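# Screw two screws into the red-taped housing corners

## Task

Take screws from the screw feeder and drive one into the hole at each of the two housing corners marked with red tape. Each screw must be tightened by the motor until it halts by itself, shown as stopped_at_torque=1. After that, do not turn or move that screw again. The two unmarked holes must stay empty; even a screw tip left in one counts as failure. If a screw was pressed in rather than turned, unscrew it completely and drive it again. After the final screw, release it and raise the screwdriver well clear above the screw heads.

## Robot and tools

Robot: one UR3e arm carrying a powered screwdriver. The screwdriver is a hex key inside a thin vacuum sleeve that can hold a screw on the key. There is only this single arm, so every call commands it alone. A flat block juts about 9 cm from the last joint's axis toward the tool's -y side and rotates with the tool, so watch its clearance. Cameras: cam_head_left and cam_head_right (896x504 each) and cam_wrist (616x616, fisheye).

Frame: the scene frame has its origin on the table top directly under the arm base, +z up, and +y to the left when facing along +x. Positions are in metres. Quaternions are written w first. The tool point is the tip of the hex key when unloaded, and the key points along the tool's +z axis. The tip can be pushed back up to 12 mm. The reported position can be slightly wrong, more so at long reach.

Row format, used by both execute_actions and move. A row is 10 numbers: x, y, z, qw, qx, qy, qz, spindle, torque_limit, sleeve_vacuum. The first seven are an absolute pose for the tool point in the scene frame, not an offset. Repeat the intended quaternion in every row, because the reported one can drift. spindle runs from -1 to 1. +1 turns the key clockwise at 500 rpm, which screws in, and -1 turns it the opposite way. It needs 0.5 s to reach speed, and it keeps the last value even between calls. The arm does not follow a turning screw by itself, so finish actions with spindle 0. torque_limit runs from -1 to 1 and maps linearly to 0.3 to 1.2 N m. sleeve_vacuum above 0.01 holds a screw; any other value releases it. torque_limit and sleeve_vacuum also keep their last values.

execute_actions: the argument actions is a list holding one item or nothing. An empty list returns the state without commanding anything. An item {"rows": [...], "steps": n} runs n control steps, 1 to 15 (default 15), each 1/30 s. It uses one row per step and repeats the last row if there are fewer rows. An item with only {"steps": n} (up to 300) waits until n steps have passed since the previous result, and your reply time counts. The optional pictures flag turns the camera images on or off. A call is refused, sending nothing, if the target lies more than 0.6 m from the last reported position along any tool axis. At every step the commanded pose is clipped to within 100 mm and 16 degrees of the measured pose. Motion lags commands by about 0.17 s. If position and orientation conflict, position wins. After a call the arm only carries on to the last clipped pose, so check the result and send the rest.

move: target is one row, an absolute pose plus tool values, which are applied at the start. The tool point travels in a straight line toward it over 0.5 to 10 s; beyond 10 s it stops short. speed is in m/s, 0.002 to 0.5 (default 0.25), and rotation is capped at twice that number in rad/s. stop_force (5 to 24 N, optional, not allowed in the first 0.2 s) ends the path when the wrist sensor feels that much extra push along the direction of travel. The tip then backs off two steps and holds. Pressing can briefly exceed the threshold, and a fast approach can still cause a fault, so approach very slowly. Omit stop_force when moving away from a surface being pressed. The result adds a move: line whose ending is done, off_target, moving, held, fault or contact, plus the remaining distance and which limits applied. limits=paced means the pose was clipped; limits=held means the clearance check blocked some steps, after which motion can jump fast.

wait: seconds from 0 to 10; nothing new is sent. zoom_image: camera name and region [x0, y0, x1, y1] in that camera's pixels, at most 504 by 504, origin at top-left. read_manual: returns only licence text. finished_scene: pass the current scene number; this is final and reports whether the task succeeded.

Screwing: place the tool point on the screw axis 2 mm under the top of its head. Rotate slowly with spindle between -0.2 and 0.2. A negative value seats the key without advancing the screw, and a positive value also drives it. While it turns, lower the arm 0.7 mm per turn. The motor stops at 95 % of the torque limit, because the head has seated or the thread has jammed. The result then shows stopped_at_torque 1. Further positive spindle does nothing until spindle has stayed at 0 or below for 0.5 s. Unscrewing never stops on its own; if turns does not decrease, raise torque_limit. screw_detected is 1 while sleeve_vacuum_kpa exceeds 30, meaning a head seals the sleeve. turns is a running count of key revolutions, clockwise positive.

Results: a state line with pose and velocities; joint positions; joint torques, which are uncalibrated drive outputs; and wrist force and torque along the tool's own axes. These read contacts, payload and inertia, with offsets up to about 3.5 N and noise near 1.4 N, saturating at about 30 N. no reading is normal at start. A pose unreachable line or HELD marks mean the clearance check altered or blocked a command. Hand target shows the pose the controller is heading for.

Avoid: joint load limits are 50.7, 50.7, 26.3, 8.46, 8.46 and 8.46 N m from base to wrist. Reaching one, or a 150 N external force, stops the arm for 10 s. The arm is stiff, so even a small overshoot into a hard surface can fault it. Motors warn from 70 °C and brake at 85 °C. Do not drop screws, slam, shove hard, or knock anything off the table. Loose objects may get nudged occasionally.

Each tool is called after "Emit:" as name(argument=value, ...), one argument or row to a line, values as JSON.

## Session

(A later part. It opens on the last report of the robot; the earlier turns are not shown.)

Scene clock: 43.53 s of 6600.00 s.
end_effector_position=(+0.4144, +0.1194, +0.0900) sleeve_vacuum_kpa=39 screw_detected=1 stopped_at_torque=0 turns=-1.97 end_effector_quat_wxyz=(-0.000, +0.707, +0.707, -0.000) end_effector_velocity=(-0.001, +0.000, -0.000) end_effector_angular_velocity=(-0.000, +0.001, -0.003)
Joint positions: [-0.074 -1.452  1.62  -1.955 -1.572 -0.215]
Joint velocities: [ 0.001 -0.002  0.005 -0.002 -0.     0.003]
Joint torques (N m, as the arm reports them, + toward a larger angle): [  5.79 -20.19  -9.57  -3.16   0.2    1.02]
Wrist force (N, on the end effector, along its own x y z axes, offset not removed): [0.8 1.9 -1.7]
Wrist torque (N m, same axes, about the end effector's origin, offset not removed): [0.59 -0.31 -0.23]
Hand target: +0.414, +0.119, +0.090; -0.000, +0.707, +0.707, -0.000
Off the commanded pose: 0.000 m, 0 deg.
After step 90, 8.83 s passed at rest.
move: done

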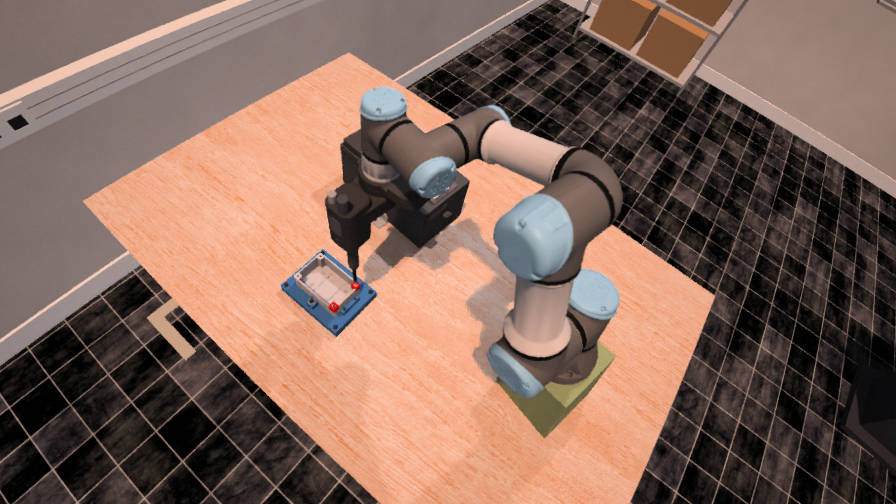

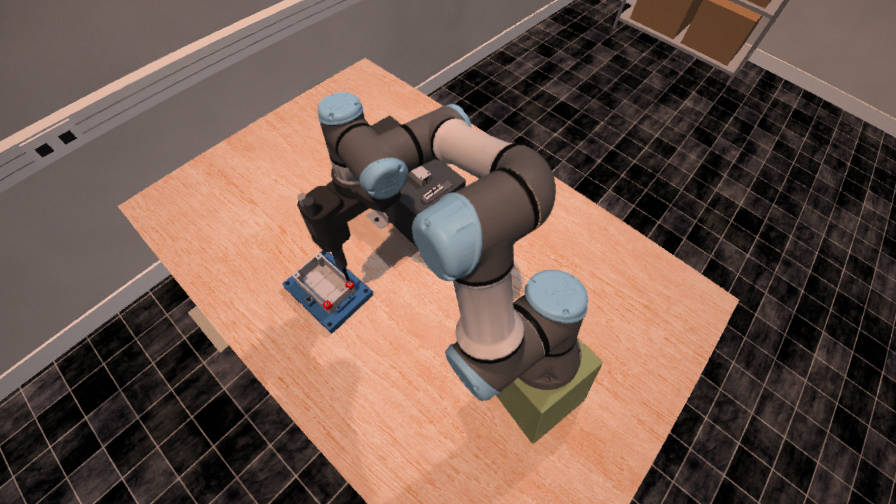

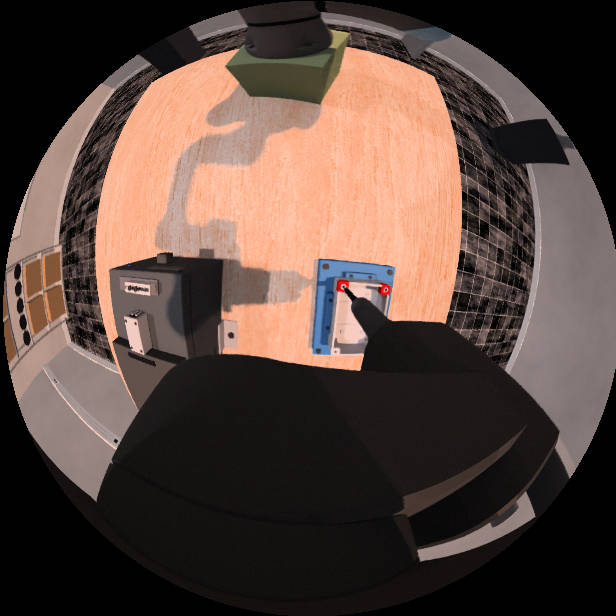

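Emit:
move(
  target=[0.4142, 0.1188, 0.077, 0, 0.7071, 0.7071, 0, 0, 0, 1],
  speed=0.008,
  stop_force=7,
)

Emit:
execute_actions(
  actions=[
    {"rows":[[0.4142,0.1188,0.077,0,0.7071,0.7071,0,0.2,0,1]],"steps":15},
  ],
  pictures=false,
)

Emit:
execute_actions(
  actions=[
    {"rows":[[0.4142,0.1188,0.0767,0,0.7071,0.7071,0,0.2,0,1]],"steps":15},
  ],
  pictures=false,
)

Emit:
move(
  target=[0.4142, 0.1188, 0.068, 0, 0.7071, 0.7071, 0, 0.5, 0, 1],
  speed=0.0031,
  stop_force=8,
)

Emit:
execute_actions(
  actions=[
    {"rows":[[0.4142,0.1188,0.069,0,0.7071,0.7071,0,0,0,1]],"steps":2},
  ],
  pictures=false,
)

Scene clock: 54.63 s of 6600.00 s.
end_effector_position=(+0.4142, +0.1188, +0.0771) sleeve_vacuum_kpa=39 screw_detected=1 stopped_at_torque=0 turns=-1.97 end_effector_quat_wxyz=(-0.000, +0.707, +0.707, +0.000) end_effector_velocity=(+0.000, +0.000, -0.001) end_effector_angular_velocity=(+0.001, -0.000, -0.001)
Joint positions: [-0.076 -1.432  1.657 -2.012 -1.572 -0.216]
Joint velocities: [ 0.     0.002  0.004 -0.006  0.001  0.001]
Joint torques (N m, as the arm reports them, + toward a larger angle): [ -0.99 -13.83  -8.63  -3.12   1.04  -1.17]
Wrist force (N, on the end effector, along its own x y z axes, offset not removed): [2.9 -0.3 -5.5]
Wrist torque (N m, same axes, about the end effector's origin, offset not removed): [0.08 -0.65 -0.09]
Hand target: +0.414, +0.119, +0.077; -0.000, +0.707, +0.707, -0.000
Off the commanded pose: 0.000 m, 0 deg.
After step 90, 6.27 s passed at rest.
move: done

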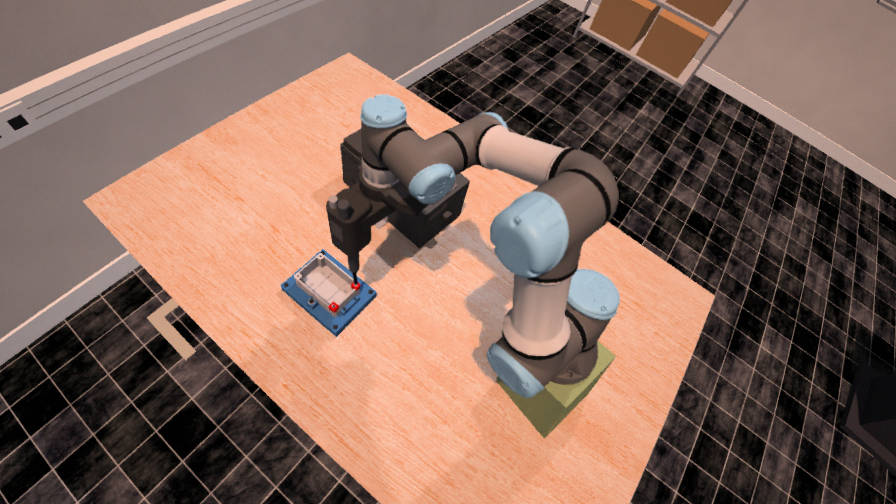

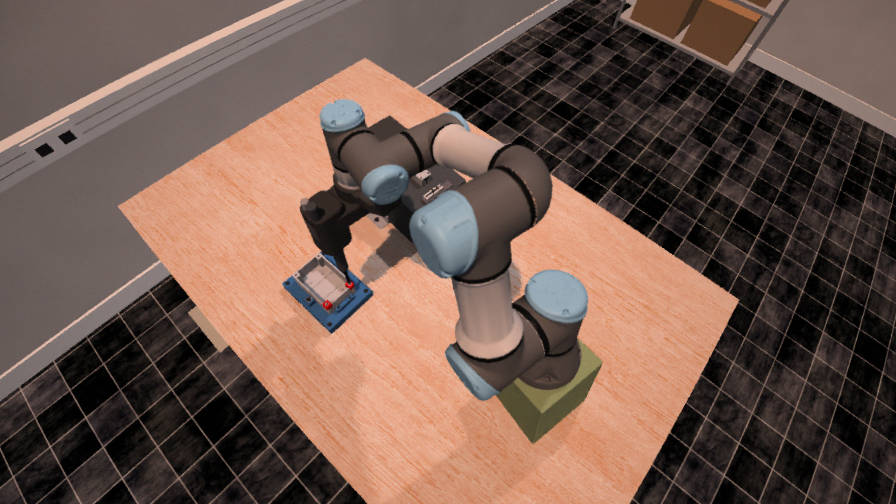

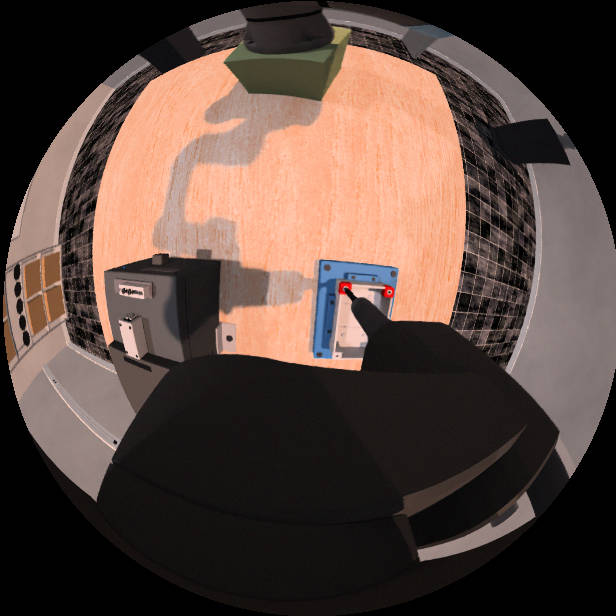

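Scene clock: 55.13 s of 6600.00 s.
end_effector_position=(+0.4142, +0.1188, +0.0770) sleeve_vacuum_kpa=39 screw_detected=1 stopped_at_torque=0 turns=-1.19 end_effector_quat_wxyz=(-0.000, +0.707, +0.707, +0.000) end_effector_velocity=(+0.000, -0.000, +0.000) end_effector_angular_velocity=(-0.001, -0.001, +0.000)
Joint positions: [-0.076 -1.432  1.657 -2.013 -1.572 -0.217]
Joint velocities: [ 0.    -0.    -0.001 -0.    -0.     0.   ]
Joint torques (N m, as the arm reports them, + toward a larger angle): [ -1.33 -13.92  -8.62  -3.21  -0.22  -1.14]
Wrist force (N, on the end effector, along its own x y z axes, offset not removed): [0.3 -0.9 -4.3]
Wrist torque (N m, same axes, about the end effector's origin, offset not removed): [-0.02 0.35 0.02]
Hand target: +0.414, +0.119, +0.077; -0.000, +0.707, +0.707, +0.000
Off the commanded pose: 0.000 m, 0 deg.
Steps of this call (steps 1 to 15: all 15 steps of this action). Readings (end_effector_position | what the end effector reports):
1: (+0.4142, +0.1188, +0.0771) | sleeve_vacuum_kpa=39 screw_detected=1 stopped_at_torque=0 turns=-1.95
2: (+0.4142, +0.1188, +0.0771) | sleeve_vacuum_kpa=39 screw_detected=1 stopped_at_torque=0 turns=-1.92
4: (+0.4142, +0.1188, +0.0770) | sleeve_vacuum_kpa=39 screw_detected=1 stopped_at_torque=0 turns=-1.81
8: (+0.4142, +0.1188, +0.0770) | sleeve_vacuum_kpa=38 screw_detected=1 stopped_at_torque=0 turns=-1.58
15: the state above

Scene clock: 55.63 s of 6600.00 s.
end_effector_position=(+0.4142, +0.1188, +0.0767) sleeve_vacuum_kpa=39 screw_detected=1 stopped_at_torque=0 turns=-0.36 end_effector_quat_wxyz=(-0.000, +0.707, +0.707, +0.000) end_effector_velocity=(-0.000, +0.000, -0.000) end_effector_angular_velocity=(+0.000, -0.000, +0.001)
Joint positions: [-0.076 -1.431  1.658 -2.014 -1.572 -0.217]
Joint velocities: [ 0.001  0.     0.001 -0.001  0.    -0.001]
Joint torques (N m, as the arm reports them, + toward a larger angle): [ -1.56 -13.89  -8.84  -3.23  -0.77  -1.18]
Wrist force (N, on the end effector, along its own x y z axes, offset not removed): [2.8 0.5 -4.0]
Wrist torque (N m, same axes, about the end effector's origin, offset not removed): [0.30 -0.33 -0.14]
Hand target: +0.414, +0.119, +0.077; -0.000, +0.707, +0.707, -0.000
Off the commanded pose: 0.000 m, 0 deg.
Steps of this call (steps 1 to 15: all 15 steps of this action). Readings (end_effector_position | what the end effector reports):
1: (+0.4142, +0.1188, +0.0770) | sleeve_vacuum_kpa=39 screw_detected=1 stopped_at_torque=0 turns=-1.14
2: (+0.4142, +0.1188, +0.0770) | sleeve_vacuum_kpa=39 screw_detected=1 stopped_at_torque=0 turns=-1.08
4: (+0.4142, +0.1188, +0.0768) | sleeve_vacuum_kpa=39 screw_detected=1 stopped_at_torque=0 turns=-0.97
8: (+0.4142, +0.1188, +0.0767) | sleeve_vacuum_kpa=39 screw_detected=1 stopped_at_torque=0 turns=-0.75
15: the state above

Scene clock: 58.90 s of 6600.00 s.
end_effector_position=(+0.4142, +0.1188, +0.0680) sleeve_vacuum_kpa=40 screw_detected=1 stopped_at_torque=1 turns=11.26 end_effector_quat_wxyz=(-0.000, +0.707, +0.707, +0.000) end_effector_velocity=(+0.001, +0.000, -0.000) end_effector_angular_velocity=(+0.000, -0.001, -0.003)
Joint positions: [-0.076 -1.415  1.68  -2.052 -1.572 -0.217]
Joint velocities: [ 0.     0.001  0.    -0.002  0.     0.003]
Joint torques (N m, as the arm reports them, + toward a larger angle): [ -2.12 -14.34  -8.48  -3.35   0.05   1.2 ]
Wrist force (N, on the end effector, along its own x y z axes, offset not removed): [4.7 0.0 -5.6]
Wrist torque (N m, same axes, about the end effector's origin, offset not removed): [0.19 -0.58 -0.11]
Hand target: +0.414, +0.119, +0.068; -0.000, +0.707, +0.707, -0.000
Off the commanded pose: 0.000 m, 0 deg.
move: done

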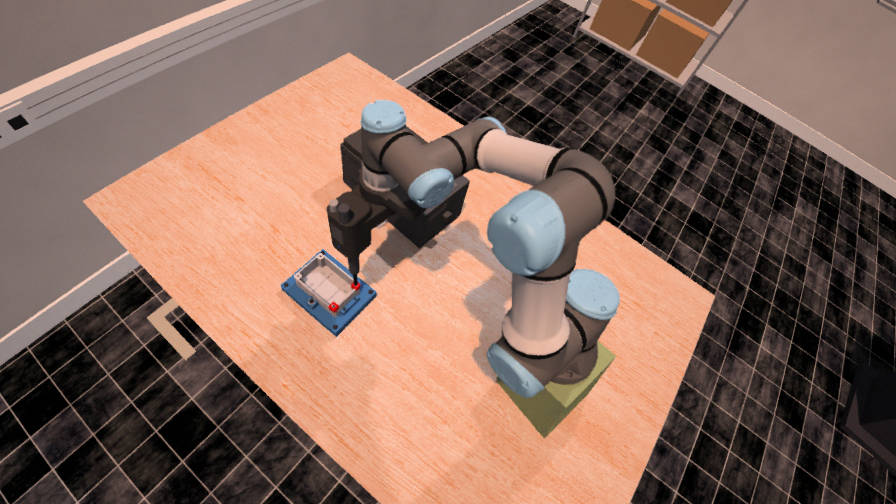

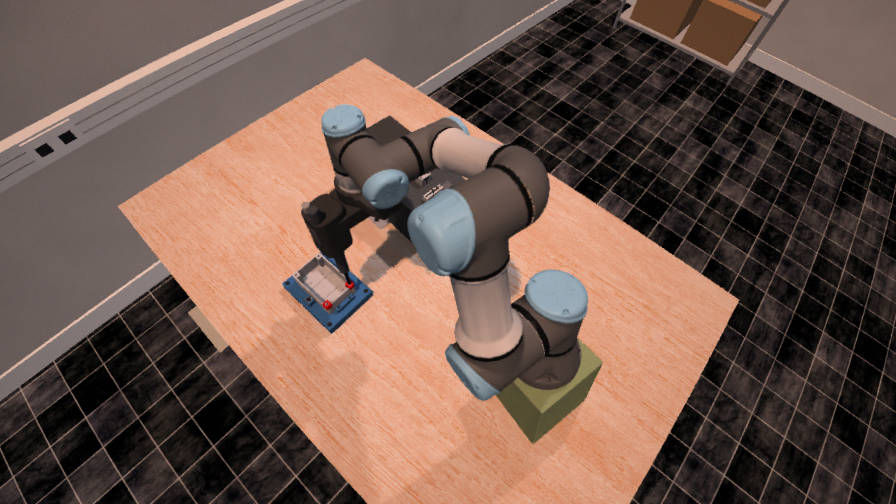

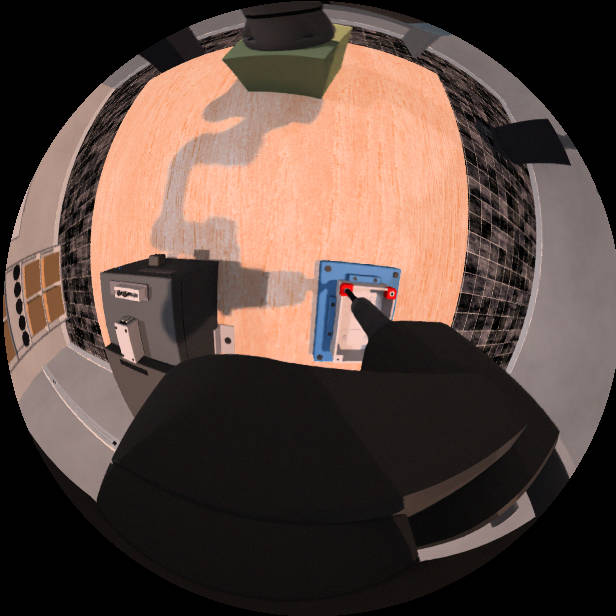

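Scene clock: 58.97 s of 6600.00 s.
end_effector_position=(+0.4142, +0.1188, +0.0681) sleeve_vacuum_kpa=40 screw_detected=1 stopped_at_torque=1 turns=11.26 end_effector_quat_wxyz=(-0.000, +0.707, +0.707, -0.000) end_effector_velocity=(-0.003, +0.002, +0.004) end_effector_angular_velocity=(+0.001, +0.006, +0.002)
Joint positions: [-0.076 -1.415  1.68  -2.052 -1.572 -0.217]
Joint velocities: [ 0.002 -0.011 -0.005  0.022 -0.    -0.   ]
Joint torques (N m, as the arm reports them, + toward a larger angle): [ -2.02 -19.28 -14.23  -1.39   0.14   1.18]
Wrist force (N, on the end effector, along its own x y z axes, offset not removed): [5.0 -0.8 -5.6]
Wrist torque (N m, same axes, about the end effector's origin, offset not removed): [-0.19 -0.68 -0.08]
Hand target: +0.414, +0.119, +0.069; +0.000, +0.707, +0.707, +0.000
Off the commanded pose: 0.001 m, 0 deg.
Steps of this call (steps 1 to 2: all 2 steps of this action). Readings (end_effector_position | what the end effector reports):
1: (+0.4142, +0.1188, +0.0680) | sleeve_vacuum_kpa=40 screw_detected=1 stopped_at_torque=1 turns=11.26
2: the state above

Emit:
move(
  target=[0.4142, 0.1190, 0.088, 0, 0.7071, 0.7071, 0, 0, 0, 0],
  speed=0.04,
)

Emit:
move(
  target=[0.4038, -0.1407, 0.19, 0, 0.7071, 0.7071, 0, 0, 0, 1],
  speed=0.2,
)

Emit:
zoom_image(
  camera="cam_wrist",
  region=[316, 265, 366, 315],
)

Emit:
zoom_image(
  camera="cam_head_left",
  region=[422, 168, 458, 204],
)

Scene clock: 66.47 s of 6600.00 s.
end_effector_position=(+0.4142, +0.1190, +0.0879) sleeve_vacuum_kpa=0 screw_detected=0 stopped_at_torque=1 turns=11.26 end_effector_quat_wxyz=(-0.000, +0.707, +0.707, +0.000) end_effector_velocity=(-0.000, +0.000, +0.001) end_effector_angular_velocity=(+0.001, +0.001, -0.001)
Joint positions: [-0.076 -1.45   1.628 -1.965 -1.572 -0.216]
Joint velocities: [-0.001 -0.001 -0.005  0.007  0.001  0.001]
Joint torques (N m, as the arm reports them, + toward a larger angle): [  5.65 -19.58 -14.51  -1.37   0.23   1.09]
Wrist force (N, on the end effector, along its own x y z axes, offset not removed): [2.7 0.9 -0.9]
Wrist torque (N m, same axes, about the end effector's origin, offset not removed): [0.29 -0.84 -0.03]
Hand target: +0.414, +0.119, +0.088; +0.000, +0.707, +0.707, +0.000
Off the commanded pose: 0.000 m, 0 deg.
After step 90, 3.67 s passed at rest.
move: done

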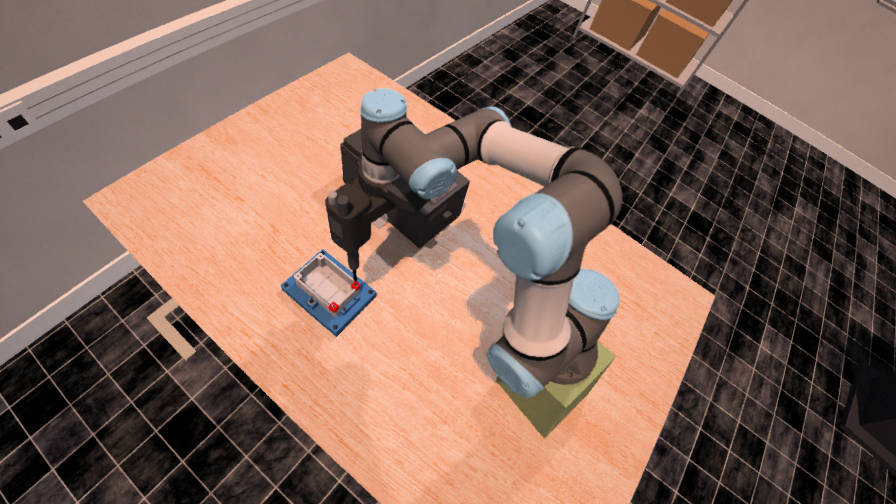

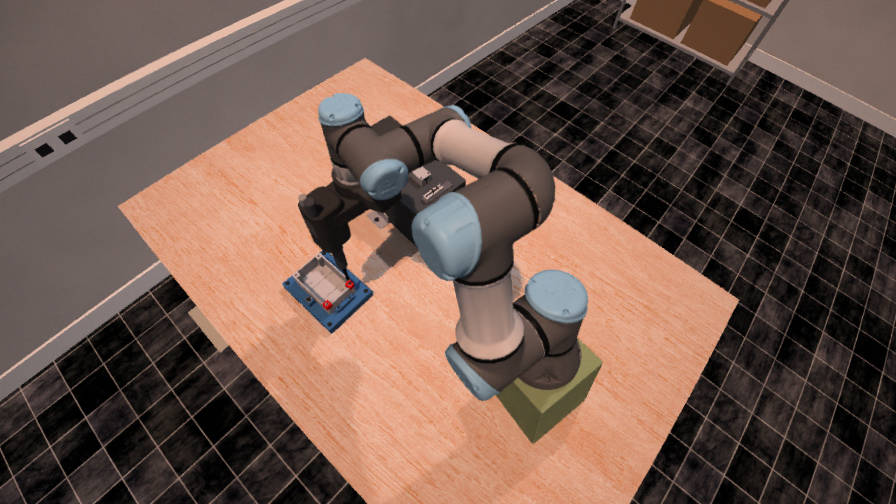

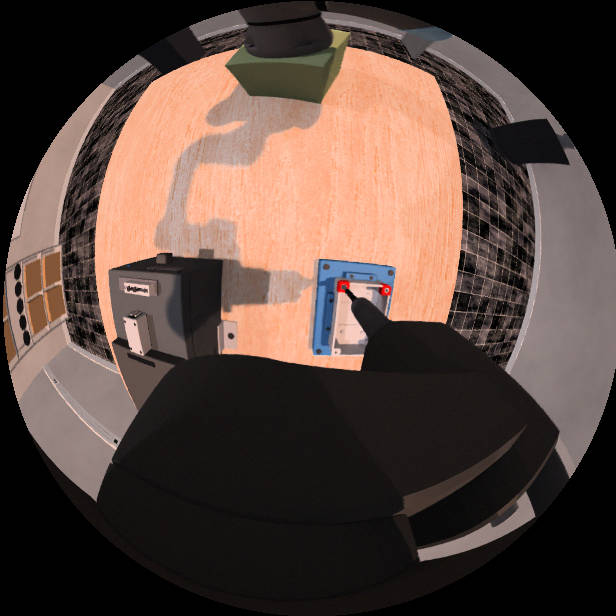

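Scene clock: 68.43 s of 6600.00 s.
end_effector_position=(+0.4040, -0.1404, +0.1900) sleeve_vacuum_kpa=14 screw_detected=0 stopped_at_torque=1 turns=11.26 end_effector_quat_wxyz=(+0.001, +0.707, +0.707, +0.000) end_effector_velocity=(+0.001, -0.001, +0.001) end_effector_angular_velocity=(+0.004, +0.008, +0.004)
Joint positions: [-0.788 -1.316  0.92  -1.341 -1.43  -0.916]
Joint velocities: [ 0.004  0.027 -0.047  0.028 -0.004 -0.001]
Joint torques (N m, as the arm reports them, + toward a larger angle): [  3.1  -15.72 -14.38  -0.84  -0.22  -1.19]
Wrist force (N, on the end effector, along its own x y z axes, offset not removed): [0.5 -0.4 -1.9]
Wrist torque (N m, same axes, about the end effector's origin, offset not removed): [-0.04 -0.43 -0.05]
Hand target: +0.404, -0.140, +0.190; +0.000, +0.707, +0.707, +0.000
Off the commanded pose: 0.000 m, 0 deg.
move: done

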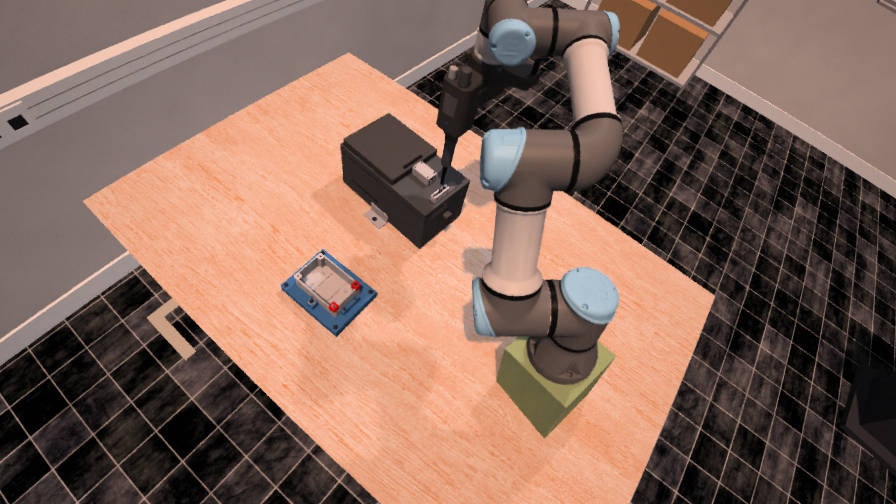

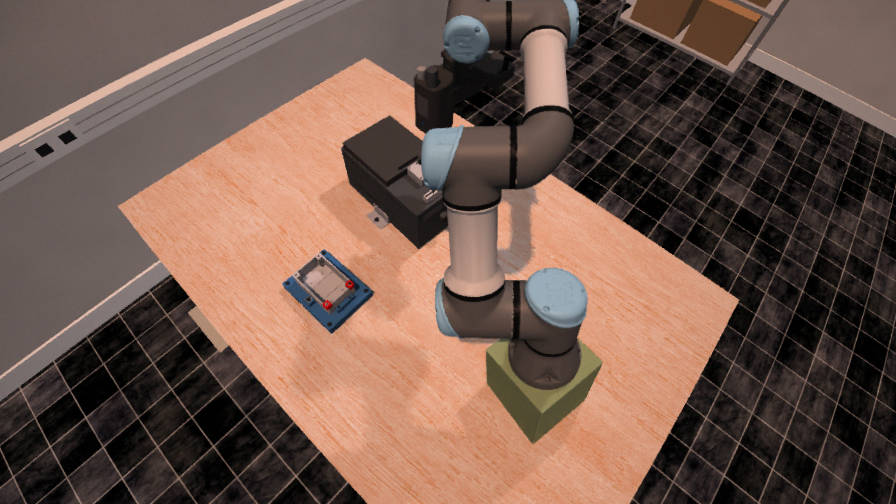

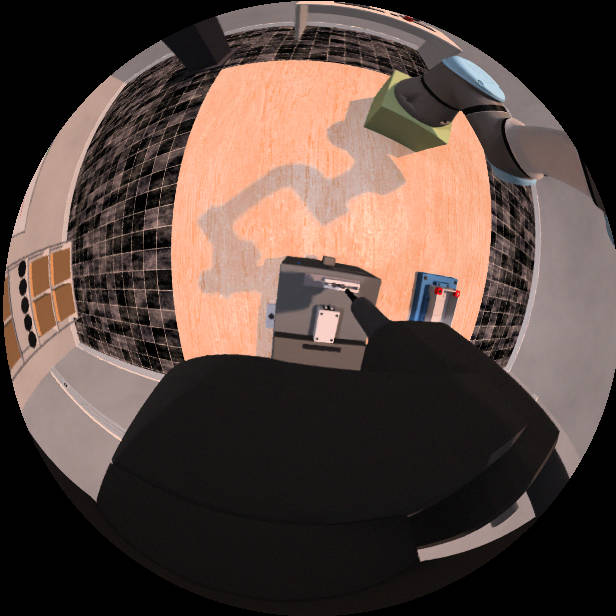

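Region (316, 265, 366, 315) of cam_wrist's 616x616 image, scaled by 10.080, with more detail than that image has.

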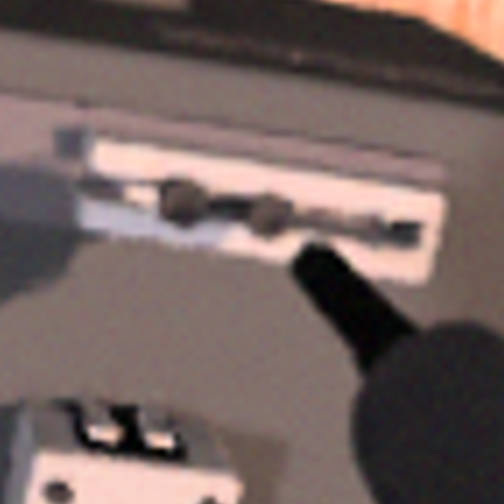

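Region (422, 168, 458, 204) of cam_head_left's 896x504 image, scaled by 14.000, with more detail than that image has.

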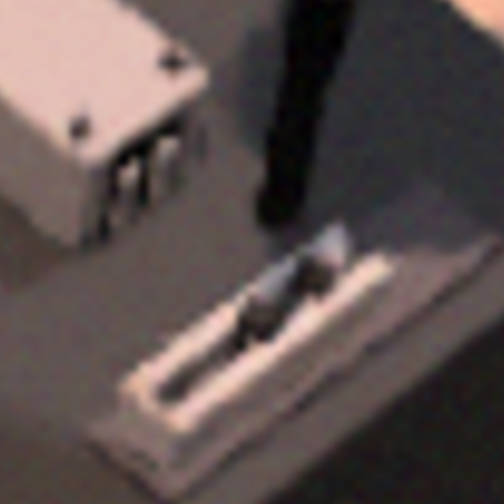

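Emit:
execute_actions(
  actions=[],
)

Scene clock: 77.03 s of 6600.00 s.
end_effector_position=(+0.4041, -0.1405, +0.1900) sleeve_vacuum_kpa=14 screw_detected=0 stopped_at_torque=1 turns=11.26 end_effector_quat_wxyz=(+0.000, +0.707, +0.707, +0.000) end_effector_velocity=(+0.000, +0.000, +0.000) end_effector_angular_velocity=(+0.000, -0.001, -0.000)
Joint positions: [-0.787 -1.314  0.916 -1.339 -1.431 -0.916]
Joint velocities: [-0.    -0.    -0.     0.     0.001  0.   ]
Joint torques (N m, as the arm reports them, + toward a larger angle): [  3.01 -15.93 -14.41  -0.86  -0.15  -1.18]
Wrist force (N, on the end effector, along its own x y z axes, offset not removed): [1.0 0.9 -1.4]
Wrist torque (N m, same axes, about the end effector's origin, offset not removed): [0.18 -0.40 -0.06]
Hand target: +0.404, -0.140, +0.190; +0.000, +0.707, +0.707, +0.000
Off the commanded pose: 0.000 m, 0 deg.
Steps of this call (steps 1 to 90: nothing new was sent; then 5.60 s passed at rest). Readings (end_effector_position | what the end effector reports):
1: (+0.4040, -0.1404, +0.1900) | sleeve_vacuum_kpa=14 screw_detected=0 stopped_at_torque=1 turns=11.26
2: (+0.4040, -0.1405, +0.1900) | sleeve_vacuum_kpa=14 screw_detected=0 stopped_at_torque=1 turns=11.26
4: (+0.4040, -0.1405, +0.1900) | sleeve_vacuum_kpa=14 screw_detected=0 stopped_at_torque=1 turns=11.26
8: (+0.4041, -0.1405, +0.1900) | sleeve_vacuum_kpa=14 screw_detected=0 stopped_at_torque=1 turns=11.26
90: the state above

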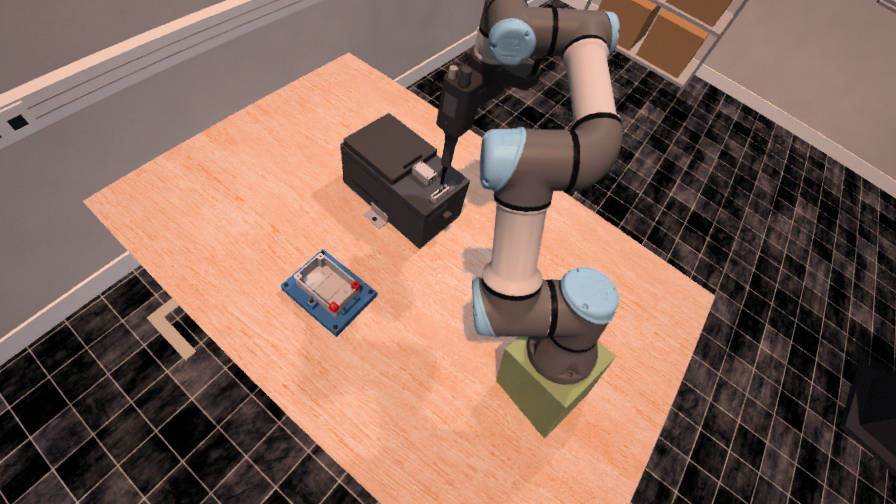

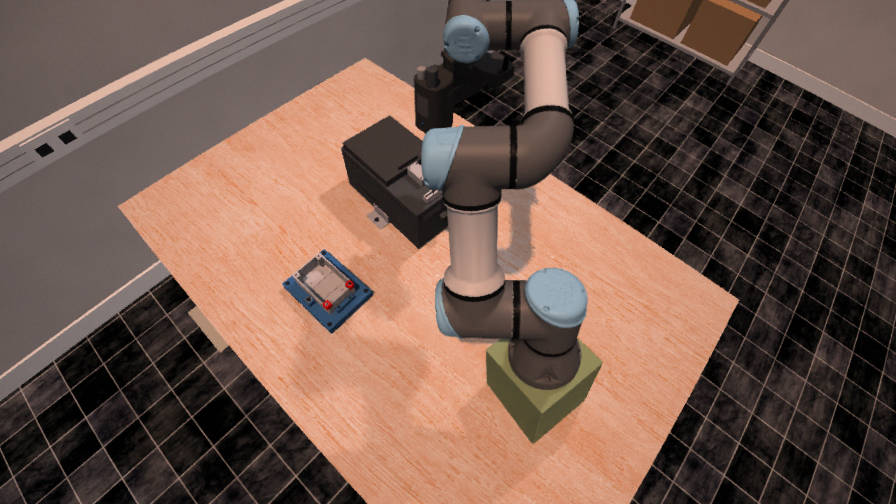

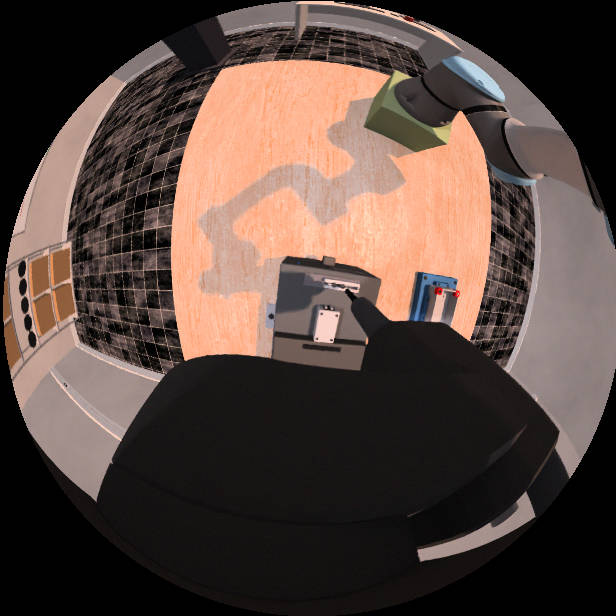

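Emit:
move(
  target=[0.4040,-0.1406,0.172,0,0.7071,0.7071,0,0,0,1],
  speed=0.04,
)

Emit:
move(
  target=[0.4040,-0.1406,0.164,0,0.7071,0.7071,0,-0.15,0,1],
  speed=0.007,
  stop_force=10,
)

Emit:
move(
  target=[0.4040,-0.1406,0.19,0,0.7071,0.7071,0,0,0,1],
  speed=0.05,
)

Scene clock: 81.67 s of 6600.00 s.
end_effector_position=(+0.4039, -0.1406, +0.1721) sleeve_vacuum_kpa=14 screw_detected=0 stopped_at_torque=1 turns=11.26 end_effector_quat_wxyz=(-0.000, +0.707, +0.707, -0.000) end_effector_velocity=(-0.000, +0.000, -0.002) end_effector_angular_velocity=(-0.001, -0.001, +0.001)
Joint positions: [-0.78  -1.324  1.017 -1.43  -1.433 -0.908]
Joint velocities: [ 0.001 -0.004  0.015 -0.013 -0.     0.   ]
Joint torques (N m, as the arm reports them, + toward a larger angle): [  2.73 -20.67  -9.77  -2.57   0.8    1.15]
Wrist force (N, on the end effector, along its own x y z axes, offset not removed): [2.4 -0.5 -0.1]
Wrist torque (N m, same axes, about the end effector's origin, offset not removed): [-0.09 -0.70 0.02]
Hand target: +0.404, -0.141, +0.172; -0.000, +0.707, +0.707, -0.000
Off the commanded pose: 0.000 m, 0 deg.
After step 90, 0.83 s passed at rest.
move: done

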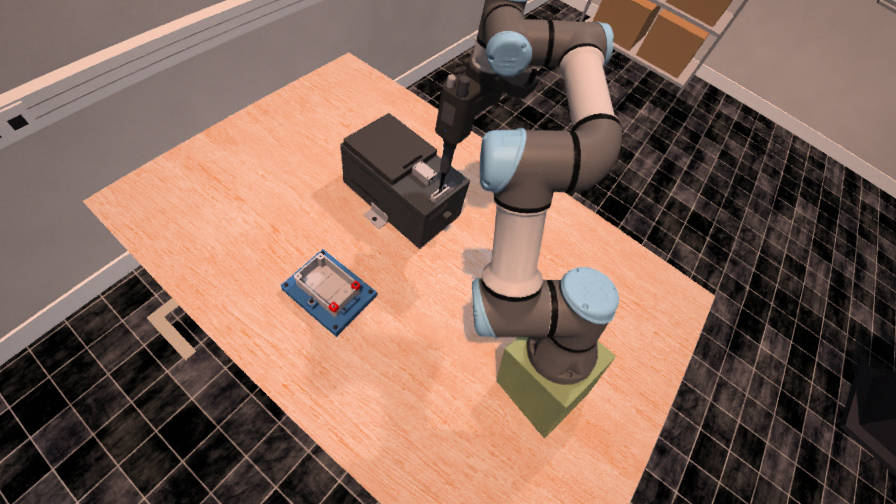

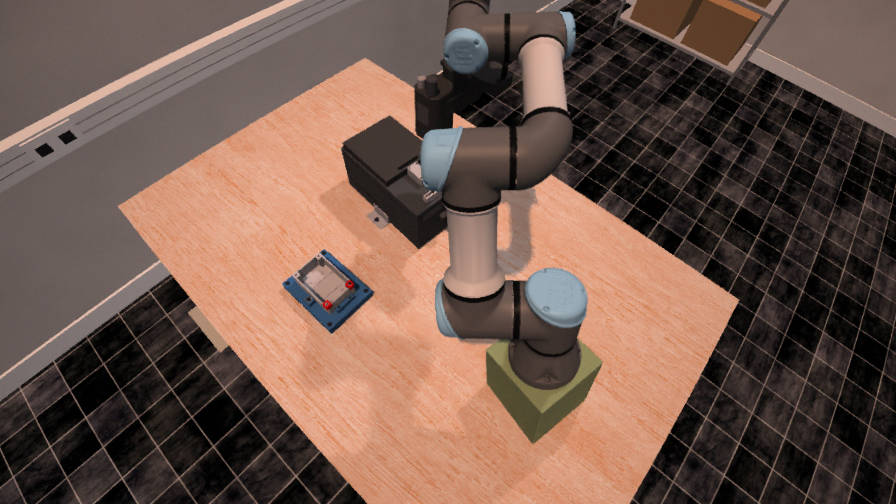

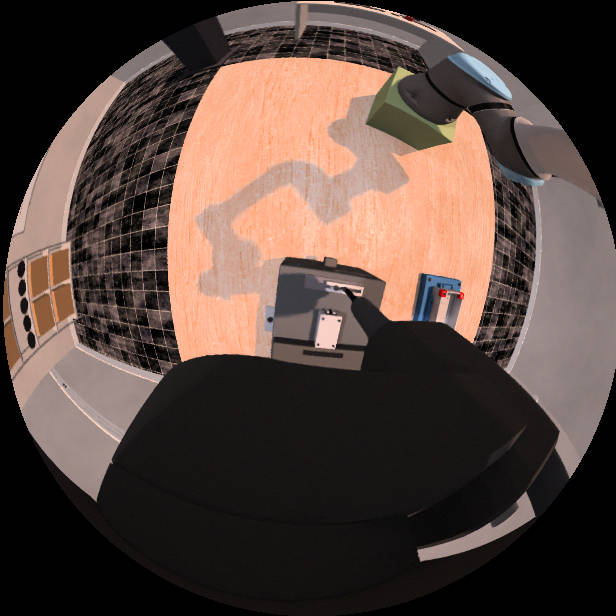

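Scene clock: 83.03 s of 6600.00 s.
end_effector_position=(+0.4040, -0.1406, +0.1641) sleeve_vacuum_kpa=40 screw_detected=1 stopped_at_torque=1 turns=9.58 end_effector_quat_wxyz=(-0.000, +0.707, +0.707, -0.000) end_effector_velocity=(-0.001, -0.001, -0.001) end_effector_angular_velocity=(+0.000, +0.001, -0.002)
Joint positions: [-0.777 -1.327  1.06  -1.47  -1.433 -0.905]
Joint velocities: [-0.002 -0.001  0.008 -0.006 -0.     0.   ]
Joint torques (N m, as the arm reports them, + toward a larger angle): [  3.39 -19.07  -8.5   -2.52   0.05   1.17]
Wrist force (N, on the end effector, along its own x y z axes, offset not removed): [1.0 -0.8 -5.8]
Wrist torque (N m, same axes, about the end effector's origin, offset not removed): [-0.05 -0.63 0.06]
Hand target: +0.404, -0.141, +0.164; -0.000, +0.707, +0.707, -0.000
Off the commanded pose: 0.000 m, 0 deg.
move: done

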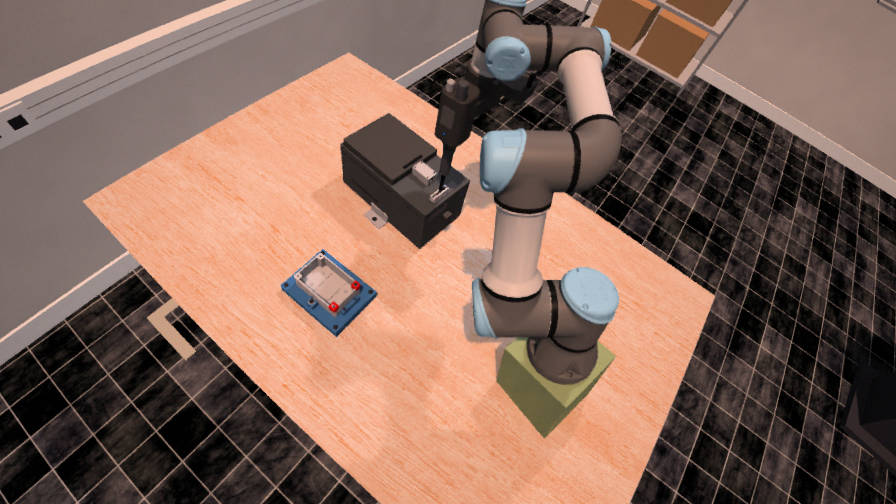

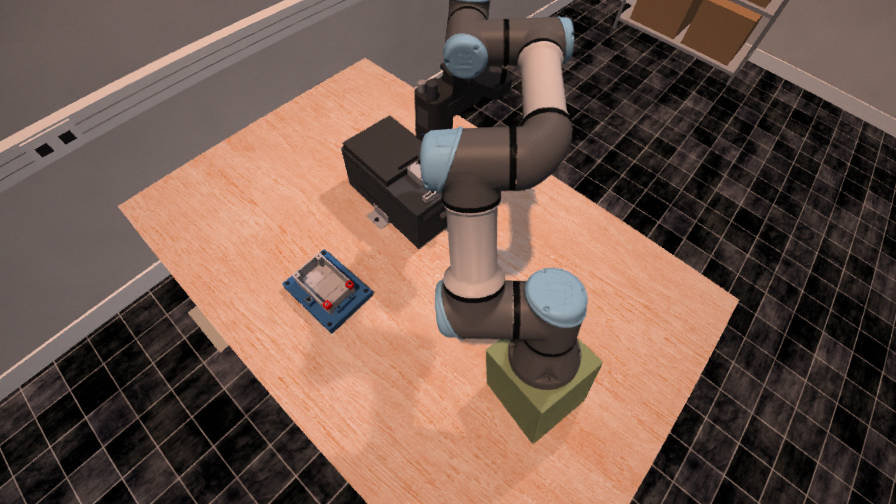

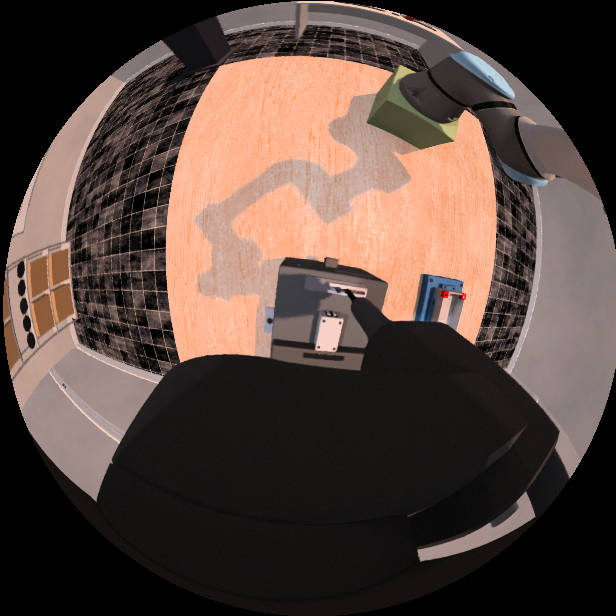

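Scene clock: 84.17 s of 6600.00 s.
end_effector_position=(+0.4040, -0.1406, +0.1899) sleeve_vacuum_kpa=40 screw_detected=1 stopped_at_torque=1 turns=9.29 end_effector_quat_wxyz=(+0.000, +0.707, +0.707, +0.000) end_effector_velocity=(-0.001, -0.001, +0.002) end_effector_angular_velocity=(-0.001, +0.004, -0.001)
Joint positions: [-0.787 -1.314  0.917 -1.339 -1.431 -0.916]
Joint velocities: [-0.     0.008 -0.021  0.015 -0.004  0.001]
Joint torques (N m, as the arm reports them, + toward a larger angle): [ -1.64 -16.04 -14.33  -0.91  -0.15  -1.19]
Wrist force (N, on the end effector, along its own x y z axes, offset not removed): [2.0 -0.7 -2.5]
Wrist torque (N m, same axes, about the end effector's origin, offset not removed): [-0.17 -0.79 -0.02]
Hand target: +0.404, -0.141, +0.190; +0.000, +0.707, +0.707, +0.000
Off the commanded pose: 0.000 m, 0 deg.
move: done

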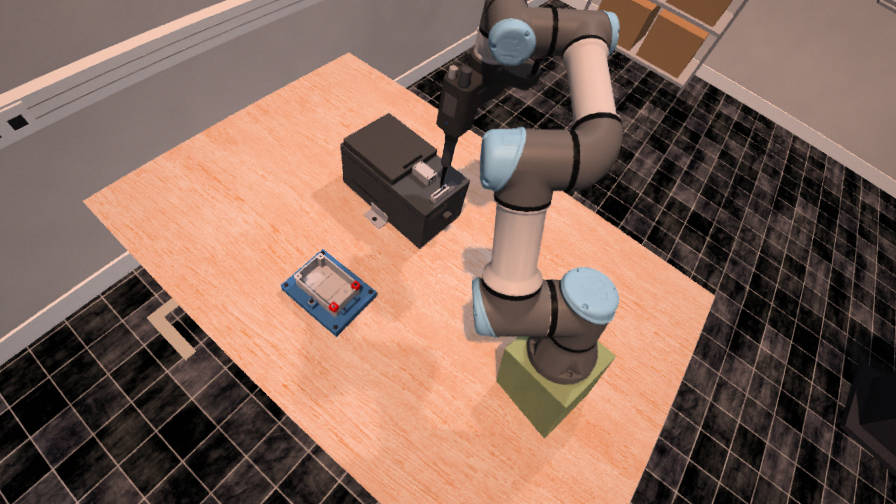

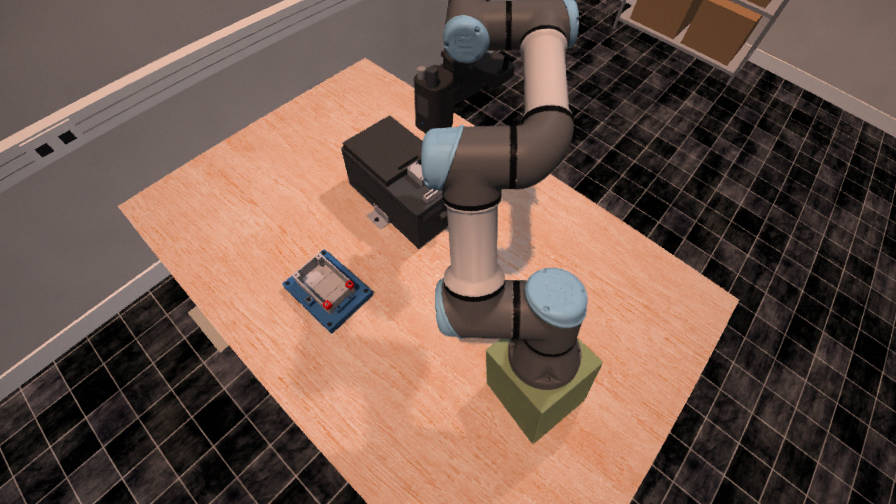

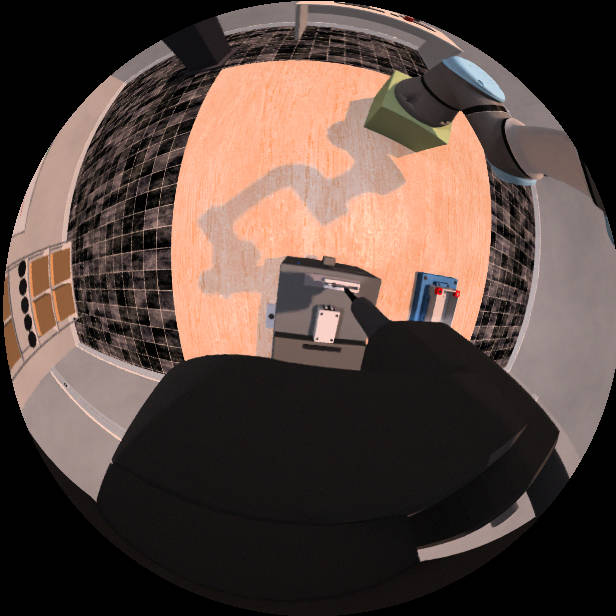

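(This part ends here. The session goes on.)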